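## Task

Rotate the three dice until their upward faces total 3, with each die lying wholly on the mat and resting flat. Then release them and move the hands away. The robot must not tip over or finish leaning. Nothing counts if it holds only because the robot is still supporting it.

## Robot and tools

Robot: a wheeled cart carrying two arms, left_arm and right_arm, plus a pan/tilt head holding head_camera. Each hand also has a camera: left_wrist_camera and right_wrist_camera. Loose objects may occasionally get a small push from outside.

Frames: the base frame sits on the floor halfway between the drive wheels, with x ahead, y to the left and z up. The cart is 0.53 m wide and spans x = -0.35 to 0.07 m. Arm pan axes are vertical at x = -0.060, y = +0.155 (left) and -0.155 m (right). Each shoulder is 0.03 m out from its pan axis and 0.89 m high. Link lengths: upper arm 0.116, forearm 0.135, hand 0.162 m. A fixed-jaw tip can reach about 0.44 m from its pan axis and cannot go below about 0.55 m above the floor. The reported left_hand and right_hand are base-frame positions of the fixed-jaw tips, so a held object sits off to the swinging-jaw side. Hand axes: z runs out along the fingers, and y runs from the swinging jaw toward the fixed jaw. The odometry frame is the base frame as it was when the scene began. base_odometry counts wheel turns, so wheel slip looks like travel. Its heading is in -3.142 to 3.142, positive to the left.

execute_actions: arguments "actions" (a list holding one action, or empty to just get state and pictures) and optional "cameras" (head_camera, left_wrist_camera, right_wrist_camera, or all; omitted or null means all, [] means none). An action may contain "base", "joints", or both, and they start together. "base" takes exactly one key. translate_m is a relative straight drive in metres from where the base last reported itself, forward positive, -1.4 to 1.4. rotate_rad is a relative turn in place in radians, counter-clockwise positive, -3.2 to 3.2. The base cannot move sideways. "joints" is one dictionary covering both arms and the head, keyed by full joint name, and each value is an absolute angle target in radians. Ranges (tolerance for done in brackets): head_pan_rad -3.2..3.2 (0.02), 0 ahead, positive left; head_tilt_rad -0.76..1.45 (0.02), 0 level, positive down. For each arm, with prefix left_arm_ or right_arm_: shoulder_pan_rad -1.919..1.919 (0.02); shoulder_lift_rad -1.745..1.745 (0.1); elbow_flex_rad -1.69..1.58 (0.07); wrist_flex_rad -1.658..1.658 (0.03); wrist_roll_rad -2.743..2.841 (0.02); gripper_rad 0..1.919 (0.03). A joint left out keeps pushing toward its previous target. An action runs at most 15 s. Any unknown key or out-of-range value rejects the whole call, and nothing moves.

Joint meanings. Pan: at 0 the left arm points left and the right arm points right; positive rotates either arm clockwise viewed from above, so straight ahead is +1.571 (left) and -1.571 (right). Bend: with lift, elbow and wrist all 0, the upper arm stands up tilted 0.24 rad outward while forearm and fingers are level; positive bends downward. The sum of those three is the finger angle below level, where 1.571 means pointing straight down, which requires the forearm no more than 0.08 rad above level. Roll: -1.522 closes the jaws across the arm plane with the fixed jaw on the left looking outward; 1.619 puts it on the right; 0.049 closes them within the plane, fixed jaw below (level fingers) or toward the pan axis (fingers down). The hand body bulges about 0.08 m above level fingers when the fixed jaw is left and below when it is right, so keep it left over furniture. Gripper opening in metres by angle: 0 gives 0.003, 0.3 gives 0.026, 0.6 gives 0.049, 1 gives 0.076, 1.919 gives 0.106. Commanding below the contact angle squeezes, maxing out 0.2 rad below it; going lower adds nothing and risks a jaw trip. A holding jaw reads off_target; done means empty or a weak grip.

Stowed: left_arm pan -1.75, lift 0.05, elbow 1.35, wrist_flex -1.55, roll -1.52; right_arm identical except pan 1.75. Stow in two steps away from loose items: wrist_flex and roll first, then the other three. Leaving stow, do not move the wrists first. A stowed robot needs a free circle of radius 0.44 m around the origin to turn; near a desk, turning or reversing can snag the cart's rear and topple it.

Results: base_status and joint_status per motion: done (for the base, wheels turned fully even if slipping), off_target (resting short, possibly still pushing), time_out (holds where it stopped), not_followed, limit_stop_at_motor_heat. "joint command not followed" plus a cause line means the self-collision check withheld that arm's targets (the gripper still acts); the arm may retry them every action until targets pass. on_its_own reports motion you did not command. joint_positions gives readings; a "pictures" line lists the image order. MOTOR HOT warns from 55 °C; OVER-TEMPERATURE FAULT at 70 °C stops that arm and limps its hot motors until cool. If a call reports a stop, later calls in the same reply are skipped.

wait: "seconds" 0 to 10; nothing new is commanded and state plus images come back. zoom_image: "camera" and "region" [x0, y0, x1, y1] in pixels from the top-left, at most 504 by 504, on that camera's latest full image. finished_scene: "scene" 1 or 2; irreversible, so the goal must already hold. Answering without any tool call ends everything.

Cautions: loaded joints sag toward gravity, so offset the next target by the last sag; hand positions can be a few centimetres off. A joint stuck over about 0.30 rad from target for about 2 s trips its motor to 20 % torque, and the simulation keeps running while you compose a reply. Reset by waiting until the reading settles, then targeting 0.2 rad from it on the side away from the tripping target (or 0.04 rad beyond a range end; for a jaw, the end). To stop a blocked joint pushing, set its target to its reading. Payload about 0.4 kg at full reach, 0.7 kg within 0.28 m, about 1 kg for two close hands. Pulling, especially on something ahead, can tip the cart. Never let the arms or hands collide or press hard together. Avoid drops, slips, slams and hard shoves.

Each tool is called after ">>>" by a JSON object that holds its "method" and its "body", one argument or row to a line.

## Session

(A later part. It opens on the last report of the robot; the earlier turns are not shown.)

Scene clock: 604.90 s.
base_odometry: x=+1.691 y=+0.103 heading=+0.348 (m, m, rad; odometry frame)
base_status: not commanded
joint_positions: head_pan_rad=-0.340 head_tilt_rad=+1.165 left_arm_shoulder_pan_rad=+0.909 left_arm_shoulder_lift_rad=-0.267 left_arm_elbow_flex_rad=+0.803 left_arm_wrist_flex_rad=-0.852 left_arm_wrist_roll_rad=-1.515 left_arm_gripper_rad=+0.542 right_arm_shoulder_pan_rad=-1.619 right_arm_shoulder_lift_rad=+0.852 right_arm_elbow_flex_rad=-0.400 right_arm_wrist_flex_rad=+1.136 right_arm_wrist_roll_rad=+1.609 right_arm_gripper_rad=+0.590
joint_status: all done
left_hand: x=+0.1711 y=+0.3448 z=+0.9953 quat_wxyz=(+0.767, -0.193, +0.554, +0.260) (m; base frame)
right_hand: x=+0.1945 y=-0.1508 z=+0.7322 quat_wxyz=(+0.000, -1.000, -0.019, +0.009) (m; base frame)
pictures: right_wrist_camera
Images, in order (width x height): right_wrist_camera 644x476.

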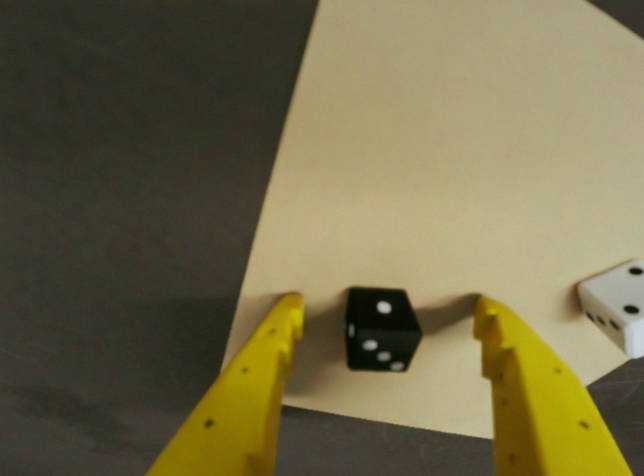

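Good alignment. Grip.

>>> {"method": "execute_actions", "body": {
  "actions": [
    {"joints": {"right_arm_gripper_rad": 0.02}}
  ],
  "cameras": ["right_wrist_camera"]
}}

>>> {"method": "execute_actions", "body": {
  "actions": [
    {"joints": {"right_arm_shoulder_lift_rad": 0.3}}
  ],
  "cameras": ["head_camera", "right_wrist_camera"]
}}

Scene clock: 608.87 s.
base_odometry: x=+1.691 y=+0.103 heading=+0.348 (m, m, rad; odometry frame)
base_status: not commanded
joint_positions: head_pan_rad=-0.340 head_tilt_rad=+1.165 left_arm_shoulder_pan_rad=+0.909 left_arm_shoulder_lift_rad=-0.267 left_arm_elbow_flex_rad=+0.803 left_arm_wrist_flex_rad=-0.852 left_arm_wrist_roll_rad=-1.515 left_arm_gripper_rad=+0.542 right_arm_shoulder_pan_rad=-1.619 right_arm_shoulder_lift_rad=+0.852 right_arm_elbow_flex_rad=-0.400 right_arm_wrist_flex_rad=+1.136 right_arm_wrist_roll_rad=+1.609 right_arm_gripper_rad=+0.175
joint_status: right_arm_gripper_rad off_target (ended at +0.175, target +0.020)
left_hand: x=+0.1711 y=+0.3448 z=+0.9953 quat_wxyz=(+0.767, -0.193, +0.554, +0.260) (m; base frame)
right_hand: x=+0.1945 y=-0.1508 z=+0.7322 quat_wxyz=(+0.000, -1.000, -0.019, +0.009) (m; base frame)
pictures: right_wrist_camera
Images, in order (width x height): right_wrist_camera 644x476.

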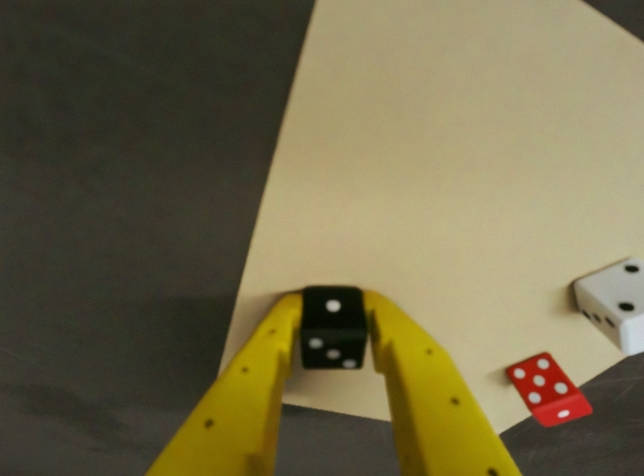

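Scene clock: 610.00 s.
base_odometry: x=+1.691 y=+0.103 heading=+0.348 (m, m, rad; odometry frame)
base_status: not commanded
joint_positions: head_pan_rad=-0.340 head_tilt_rad=+1.165 left_arm_shoulder_pan_rad=+0.909 left_arm_shoulder_lift_rad=-0.267 left_arm_elbow_flex_rad=+0.803 left_arm_wrist_flex_rad=-0.852 left_arm_wrist_roll_rad=-1.515 left_arm_gripper_rad=+0.542 right_arm_shoulder_pan_rad=-1.619 right_arm_shoulder_lift_rad=+0.352 right_arm_elbow_flex_rad=-0.396 right_arm_wrist_flex_rad=+1.136 right_arm_wrist_roll_rad=+1.609 right_arm_gripper_rad=+0.175
joint_status: all done
left_hand: x=+0.1711 y=+0.3448 z=+0.9953 quat_wxyz=(+0.767, -0.193, +0.554, +0.260) (m; base frame)
right_hand: x=+0.2442 y=-0.1484 z=+0.8588 quat_wxyz=(+0.007, -0.971, -0.018, -0.237) (m; base frame)
pictures: head_camera, right_wrist_camera
Images, in order (width x height): head_camera 644x476, right_wrist_camera 644x476.

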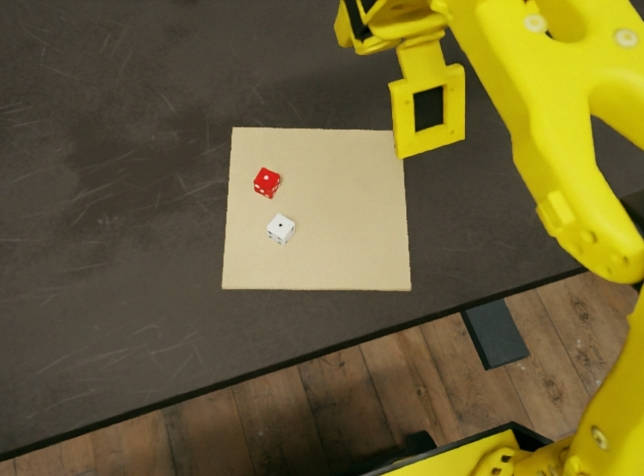

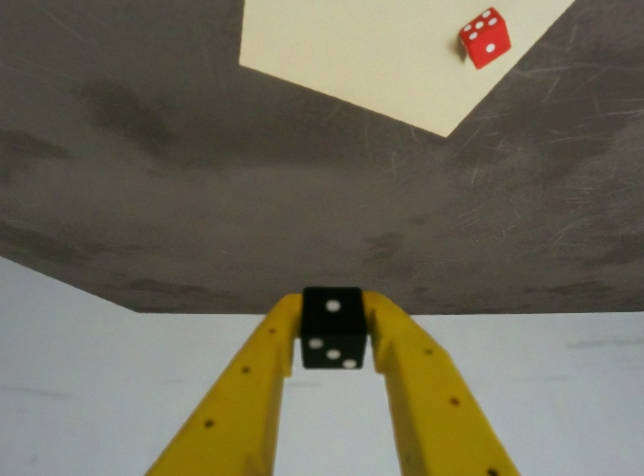

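>>> {"method": "execute_actions", "body": {
  "actions": [
    {"joints": {"right_arm_shoulder_lift_rad": 0.1, "right_arm_elbow_flex_rad": 0.755, "right_arm_wrist_flex_rad": -1.16, "right_arm_wrist_roll_rad": -1.522, "right_arm_shoulder_pan_rad": -1.67}}
  ],
  "cameras": ["right_wrist_camera"]
}}

>>> {"method": "execute_actions", "body": {
  "actions": [
    {"joints": {"right_arm_shoulder_lift_rad": 0.78}}
  ],
  "cameras": ["head_camera", "right_wrist_camera"]
}}

Scene clock: 631.03 s.
base_odometry: x=+1.691 y=+0.103 heading=+0.348 (m, m, rad; odometry frame)
base_status: not commanded
joint_positions: head_pan_rad=-0.340 head_tilt_rad=+1.165 left_arm_shoulder_pan_rad=+0.909 left_arm_shoulder_lift_rad=-0.267 left_arm_elbow_flex_rad=+0.803 left_arm_wrist_flex_rad=-0.852 left_arm_wrist_roll_rad=-1.515 left_arm_gripper_rad=+0.542 right_arm_shoulder_pan_rad=-1.661 right_arm_shoulder_lift_rad=+0.143 right_arm_elbow_flex_rad=+0.759 right_arm_wrist_flex_rad=-1.143 right_arm_wrist_roll_rad=-1.511 right_arm_gripper_rad=+0.175
joint_status: all done
left_hand: x=+0.1711 y=+0.3448 z=+0.9953 quat_wxyz=(+0.767, -0.193, +0.554, +0.260) (m; base frame)
right_hand: x=+0.2559 y=-0.1188 z=+0.9369 quat_wxyz=(+0.786, -0.031, +0.616, +0.031) (m; base frame)
pictures: right_wrist_camera
Images, in order (width x height): right_wrist_camera 644x476.

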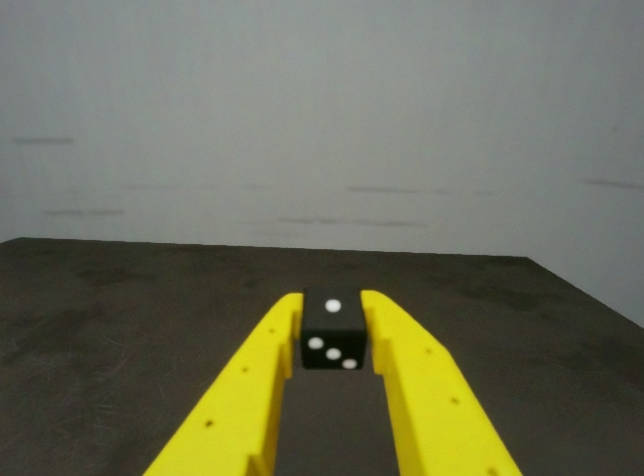

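Scene clock: 632.20 s.
base_odometry: x=+1.691 y=+0.103 heading=+0.348 (m, m, rad; odometry frame)
base_status: not commanded
joint_positions: head_pan_rad=-0.340 head_tilt_rad=+1.165 left_arm_shoulder_pan_rad=+0.909 left_arm_shoulder_lift_rad=-0.267 left_arm_elbow_flex_rad=+0.803 left_arm_wrist_flex_rad=-0.852 left_arm_wrist_roll_rad=-1.515 left_arm_gripper_rad=+0.542 right_arm_shoulder_pan_rad=-1.661 right_arm_shoulder_lift_rad=+0.794 right_arm_elbow_flex_rad=+0.759 right_arm_wrist_flex_rad=-1.145 right_arm_wrist_roll_rad=-1.511 right_arm_gripper_rad=+0.175
joint_status: all done
left_hand: x=+0.1711 y=+0.3448 z=+0.9953 quat_wxyz=(+0.767, -0.193, +0.554, +0.260) (m; base frame)
right_hand: x=+0.2234 y=-0.1218 z=+0.7543 quat_wxyz=(+0.549, -0.042, +0.834, +0.022) (m; base frame)
pictures: head_camera, right_wrist_camera
Images, in order (width x height): head_camera 644x476, right_wrist_camera 644x476.

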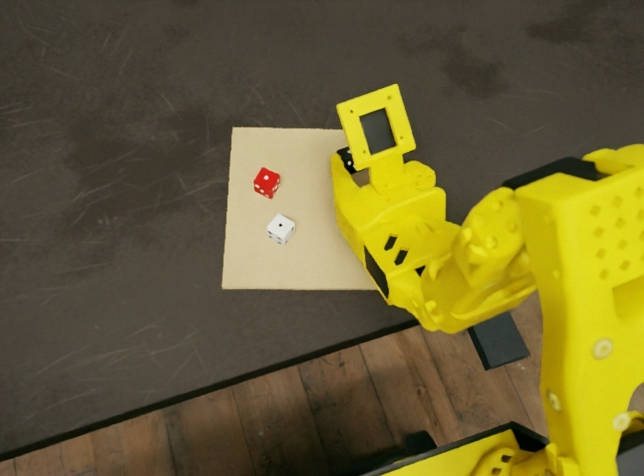

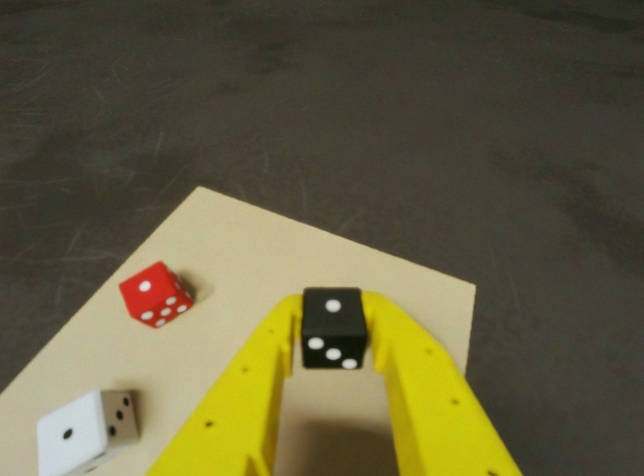

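>>> {"method": "execute_actions", "body": {
  "actions": [
    {"joints": {"right_arm_shoulder_lift_rad": 0.82}}
  ],
  "cameras": ["head_camera", "right_wrist_camera"]
}}

Scene clock: 637.17 s.
base_odometry: x=+1.691 y=+0.103 heading=+0.348 (m, m, rad; odometry frame)
base_status: not commanded
joint_positions: head_pan_rad=-0.340 head_tilt_rad=+1.165 left_arm_shoulder_pan_rad=+0.909 left_arm_shoulder_lift_rad=-0.267 left_arm_elbow_flex_rad=+0.803 left_arm_wrist_flex_rad=-0.852 left_arm_wrist_roll_rad=-1.515 left_arm_gripper_rad=+0.542 right_arm_shoulder_pan_rad=-1.661 right_arm_shoulder_lift_rad=+0.831 right_arm_elbow_flex_rad=+0.759 right_arm_wrist_flex_rad=-1.145 right_arm_wrist_roll_rad=-1.511 right_arm_gripper_rad=+0.175
joint_status: all done
left_hand: x=+0.1711 y=+0.3448 z=+0.9953 quat_wxyz=(+0.767, -0.193, +0.554, +0.260) (m; base frame)
right_hand: x=+0.2181 y=-0.1222 z=+0.7450 quat_wxyz=(+0.534, -0.043, +0.844, +0.021) (m; base frame)
pictures: head_camera, right_wrist_camera
Images, in order (width x height): head_camera 644x476, right_wrist_camera 644x476.

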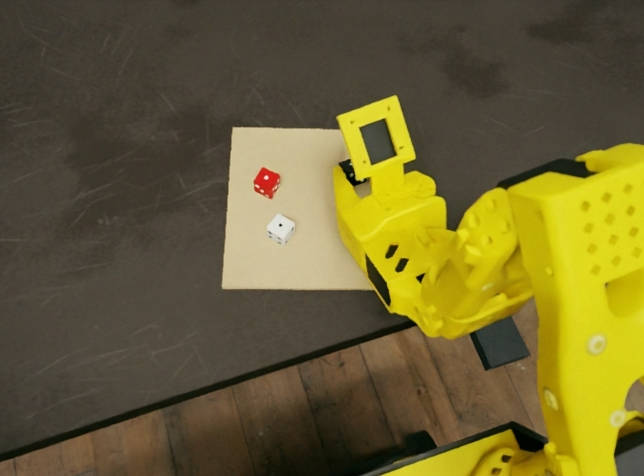

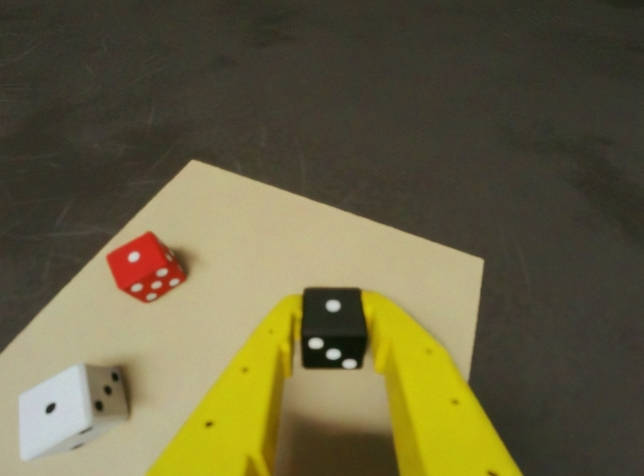

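>>> {"method": "execute_actions", "body": {
  "actions": [
    {"joints": {"right_arm_shoulder_lift_rad": 0.84}}
  ],
  "cameras": ["head_camera", "right_wrist_camera"]
}}

Scene clock: 639.83 s.
base_odometry: x=+1.691 y=+0.103 heading=+0.348 (m, m, rad; odometry frame)
base_status: not commanded
joint_positions: head_pan_rad=-0.340 head_tilt_rad=+1.165 left_arm_shoulder_pan_rad=+0.909 left_arm_shoulder_lift_rad=-0.267 left_arm_elbow_flex_rad=+0.803 left_arm_wrist_flex_rad=-0.852 left_arm_wrist_roll_rad=-1.515 left_arm_gripper_rad=+0.542 right_arm_shoulder_pan_rad=-1.661 right_arm_shoulder_lift_rad=+0.852 right_arm_elbow_flex_rad=+0.759 right_arm_wrist_flex_rad=-1.145 right_arm_wrist_roll_rad=-1.511 right_arm_gripper_rad=+0.175
joint_status: all done
left_hand: x=+0.1711 y=+0.3448 z=+0.9953 quat_wxyz=(+0.767, -0.193, +0.554, +0.260) (m; base frame)
right_hand: x=+0.2149 y=-0.1225 z=+0.7397 quat_wxyz=(+0.524, -0.043, +0.850, +0.021) (m; base frame)
pictures: head_camera, right_wrist_camera
Images, in order (width x height): head_camera 644x476, right_wrist_camera 644x476.

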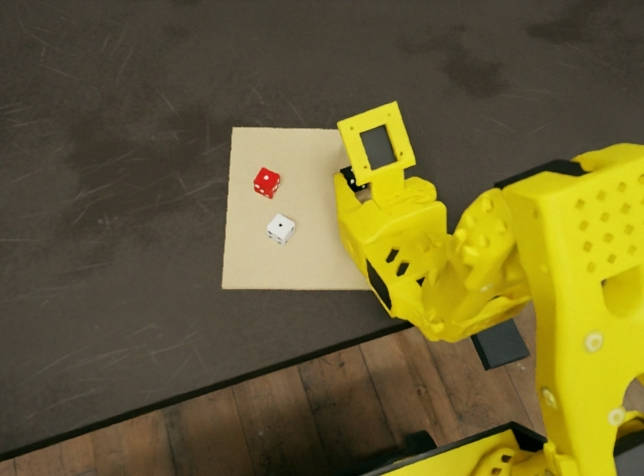

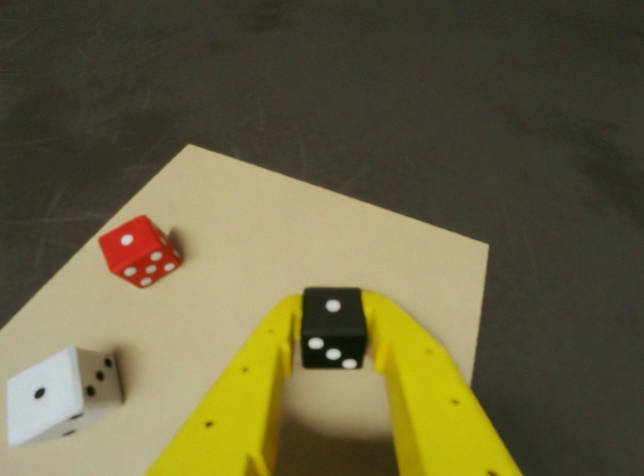

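>>> {"method": "execute_actions", "body": {
  "actions": [
    {"joints": {"right_arm_gripper_rad": 0.55}}
  ],
  "cameras": ["right_wrist_camera"]
}}

Scene clock: 642.47 s.
base_odometry: x=+1.691 y=+0.103 heading=+0.348 (m, m, rad; odometry frame)
base_status: not commanded
joint_positions: head_pan_rad=-0.340 head_tilt_rad=+1.165 left_arm_shoulder_pan_rad=+0.909 left_arm_shoulder_lift_rad=-0.267 left_arm_elbow_flex_rad=+0.803 left_arm_wrist_flex_rad=-0.852 left_arm_wrist_roll_rad=-1.515 left_arm_gripper_rad=+0.542 right_arm_shoulder_pan_rad=-1.661 right_arm_shoulder_lift_rad=+0.852 right_arm_elbow_flex_rad=+0.759 right_arm_wrist_flex_rad=-1.145 right_arm_wrist_roll_rad=-1.511 right_arm_gripper_rad=+0.539
joint_status: all done
left_hand: x=+0.1711 y=+0.3448 z=+0.9953 quat_wxyz=(+0.767, -0.193, +0.554, +0.260) (m; base frame)
right_hand: x=+0.2149 y=-0.1225 z=+0.7397 quat_wxyz=(+0.524, -0.043, +0.850, +0.021) (m; base frame)
pictures: right_wrist_camera
Images, in order (width x height): right_wrist_camera 644x476.

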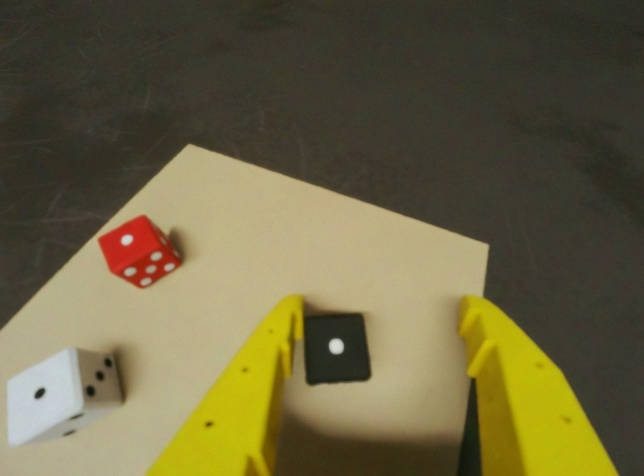

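The die landed with 1 on top. Lift away.

>>> {"method": "execute_actions", "body": {
  "actions": [
    {"joints": {"right_arm_shoulder_lift_rad": -0.25}}
  ],
  "cameras": ["head_camera"]
}}

>>> {"method": "execute_actions", "body": {
  "actions": [
    {"joints": {"right_arm_shoulder_pan_rad": -0.9}, "base": {"translate_m": -0.12}}
  ],
  "cameras": ["head_camera"]
}}

Scene clock: 646.53 s.
base_odometry: x=+1.691 y=+0.103 heading=+0.348 (m, m, rad; odometry frame)
base_status: not commanded
joint_positions: head_pan_rad=-0.340 head_tilt_rad=+1.165 left_arm_shoulder_pan_rad=+0.909 left_arm_shoulder_lift_rad=-0.267 left_arm_elbow_flex_rad=+0.803 left_arm_wrist_flex_rad=-0.852 left_arm_wrist_roll_rad=-1.515 left_arm_gripper_rad=+0.542 right_arm_shoulder_pan_rad=-1.661 right_arm_shoulder_lift_rad=-0.214 right_arm_elbow_flex_rad=+0.759 right_arm_wrist_flex_rad=-1.146 right_arm_wrist_roll_rad=-1.511 right_arm_gripper_rad=+0.540
joint_status: all done
left_hand: x=+0.1711 y=+0.3448 z=+0.9953 quat_wxyz=(+0.767, -0.193, +0.554, +0.260) (m; base frame)
right_hand: x=+0.2226 y=-0.1218 z=+1.0351 quat_wxyz=(+0.884, -0.023, +0.465, +0.035) (m; base frame)
pictures: head_camera
Images, in order (width x height): head_camera 644x476.

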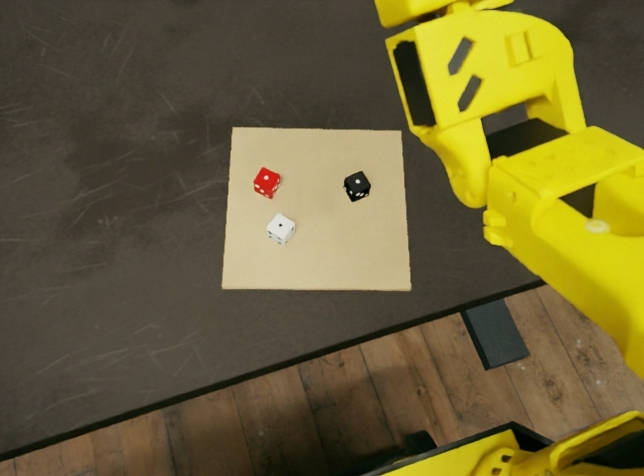

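Scene clock: 648.07 s.
base_odometry: x=+1.578 y=+0.062 heading=+0.354 (m, m, rad; odometry frame)
base_status: done
joint_positions: head_pan_rad=-0.340 head_tilt_rad=+1.165 left_arm_shoulder_pan_rad=+0.909 left_arm_shoulder_lift_rad=-0.267 left_arm_elbow_flex_rad=+0.803 left_arm_wrist_flex_rad=-0.852 left_arm_wrist_roll_rad=-1.515 left_arm_gripper_rad=+0.542 right_arm_shoulder_pan_rad=-0.909 right_arm_shoulder_lift_rad=-0.214 right_arm_elbow_flex_rad=+0.759 right_arm_wrist_flex_rad=-1.146 right_arm_wrist_roll_rad=-1.511 right_arm_gripper_rad=+0.540
joint_status: all done
left_hand: x=+0.1711 y=+0.3448 z=+0.9953 quat_wxyz=(+0.767, -0.193, +0.554, +0.260) (m; base frame)
right_hand: x=+0.1691 y=-0.3237 z=+1.0351 quat_wxyz=(+0.835, +0.149, +0.441, -0.292) (m; base frame)
pictures: head_camera
Images, in order (width x height): head_camera 644x476.

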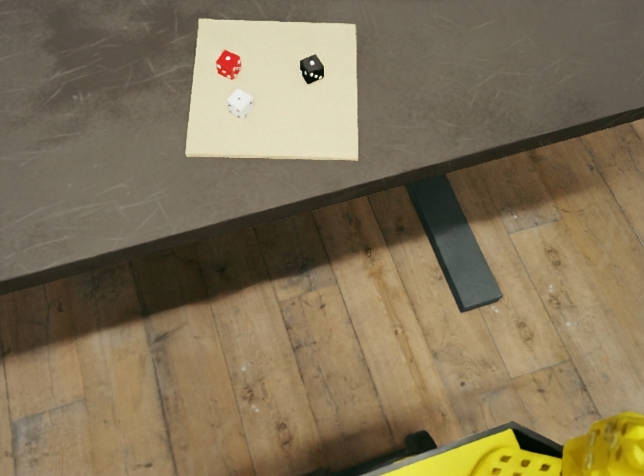

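All three dice show 1 and sit on the mat.

>>> {"method": "finished_scene", "body": {
  "scene": 1
}}

The scene is finished: the task was done.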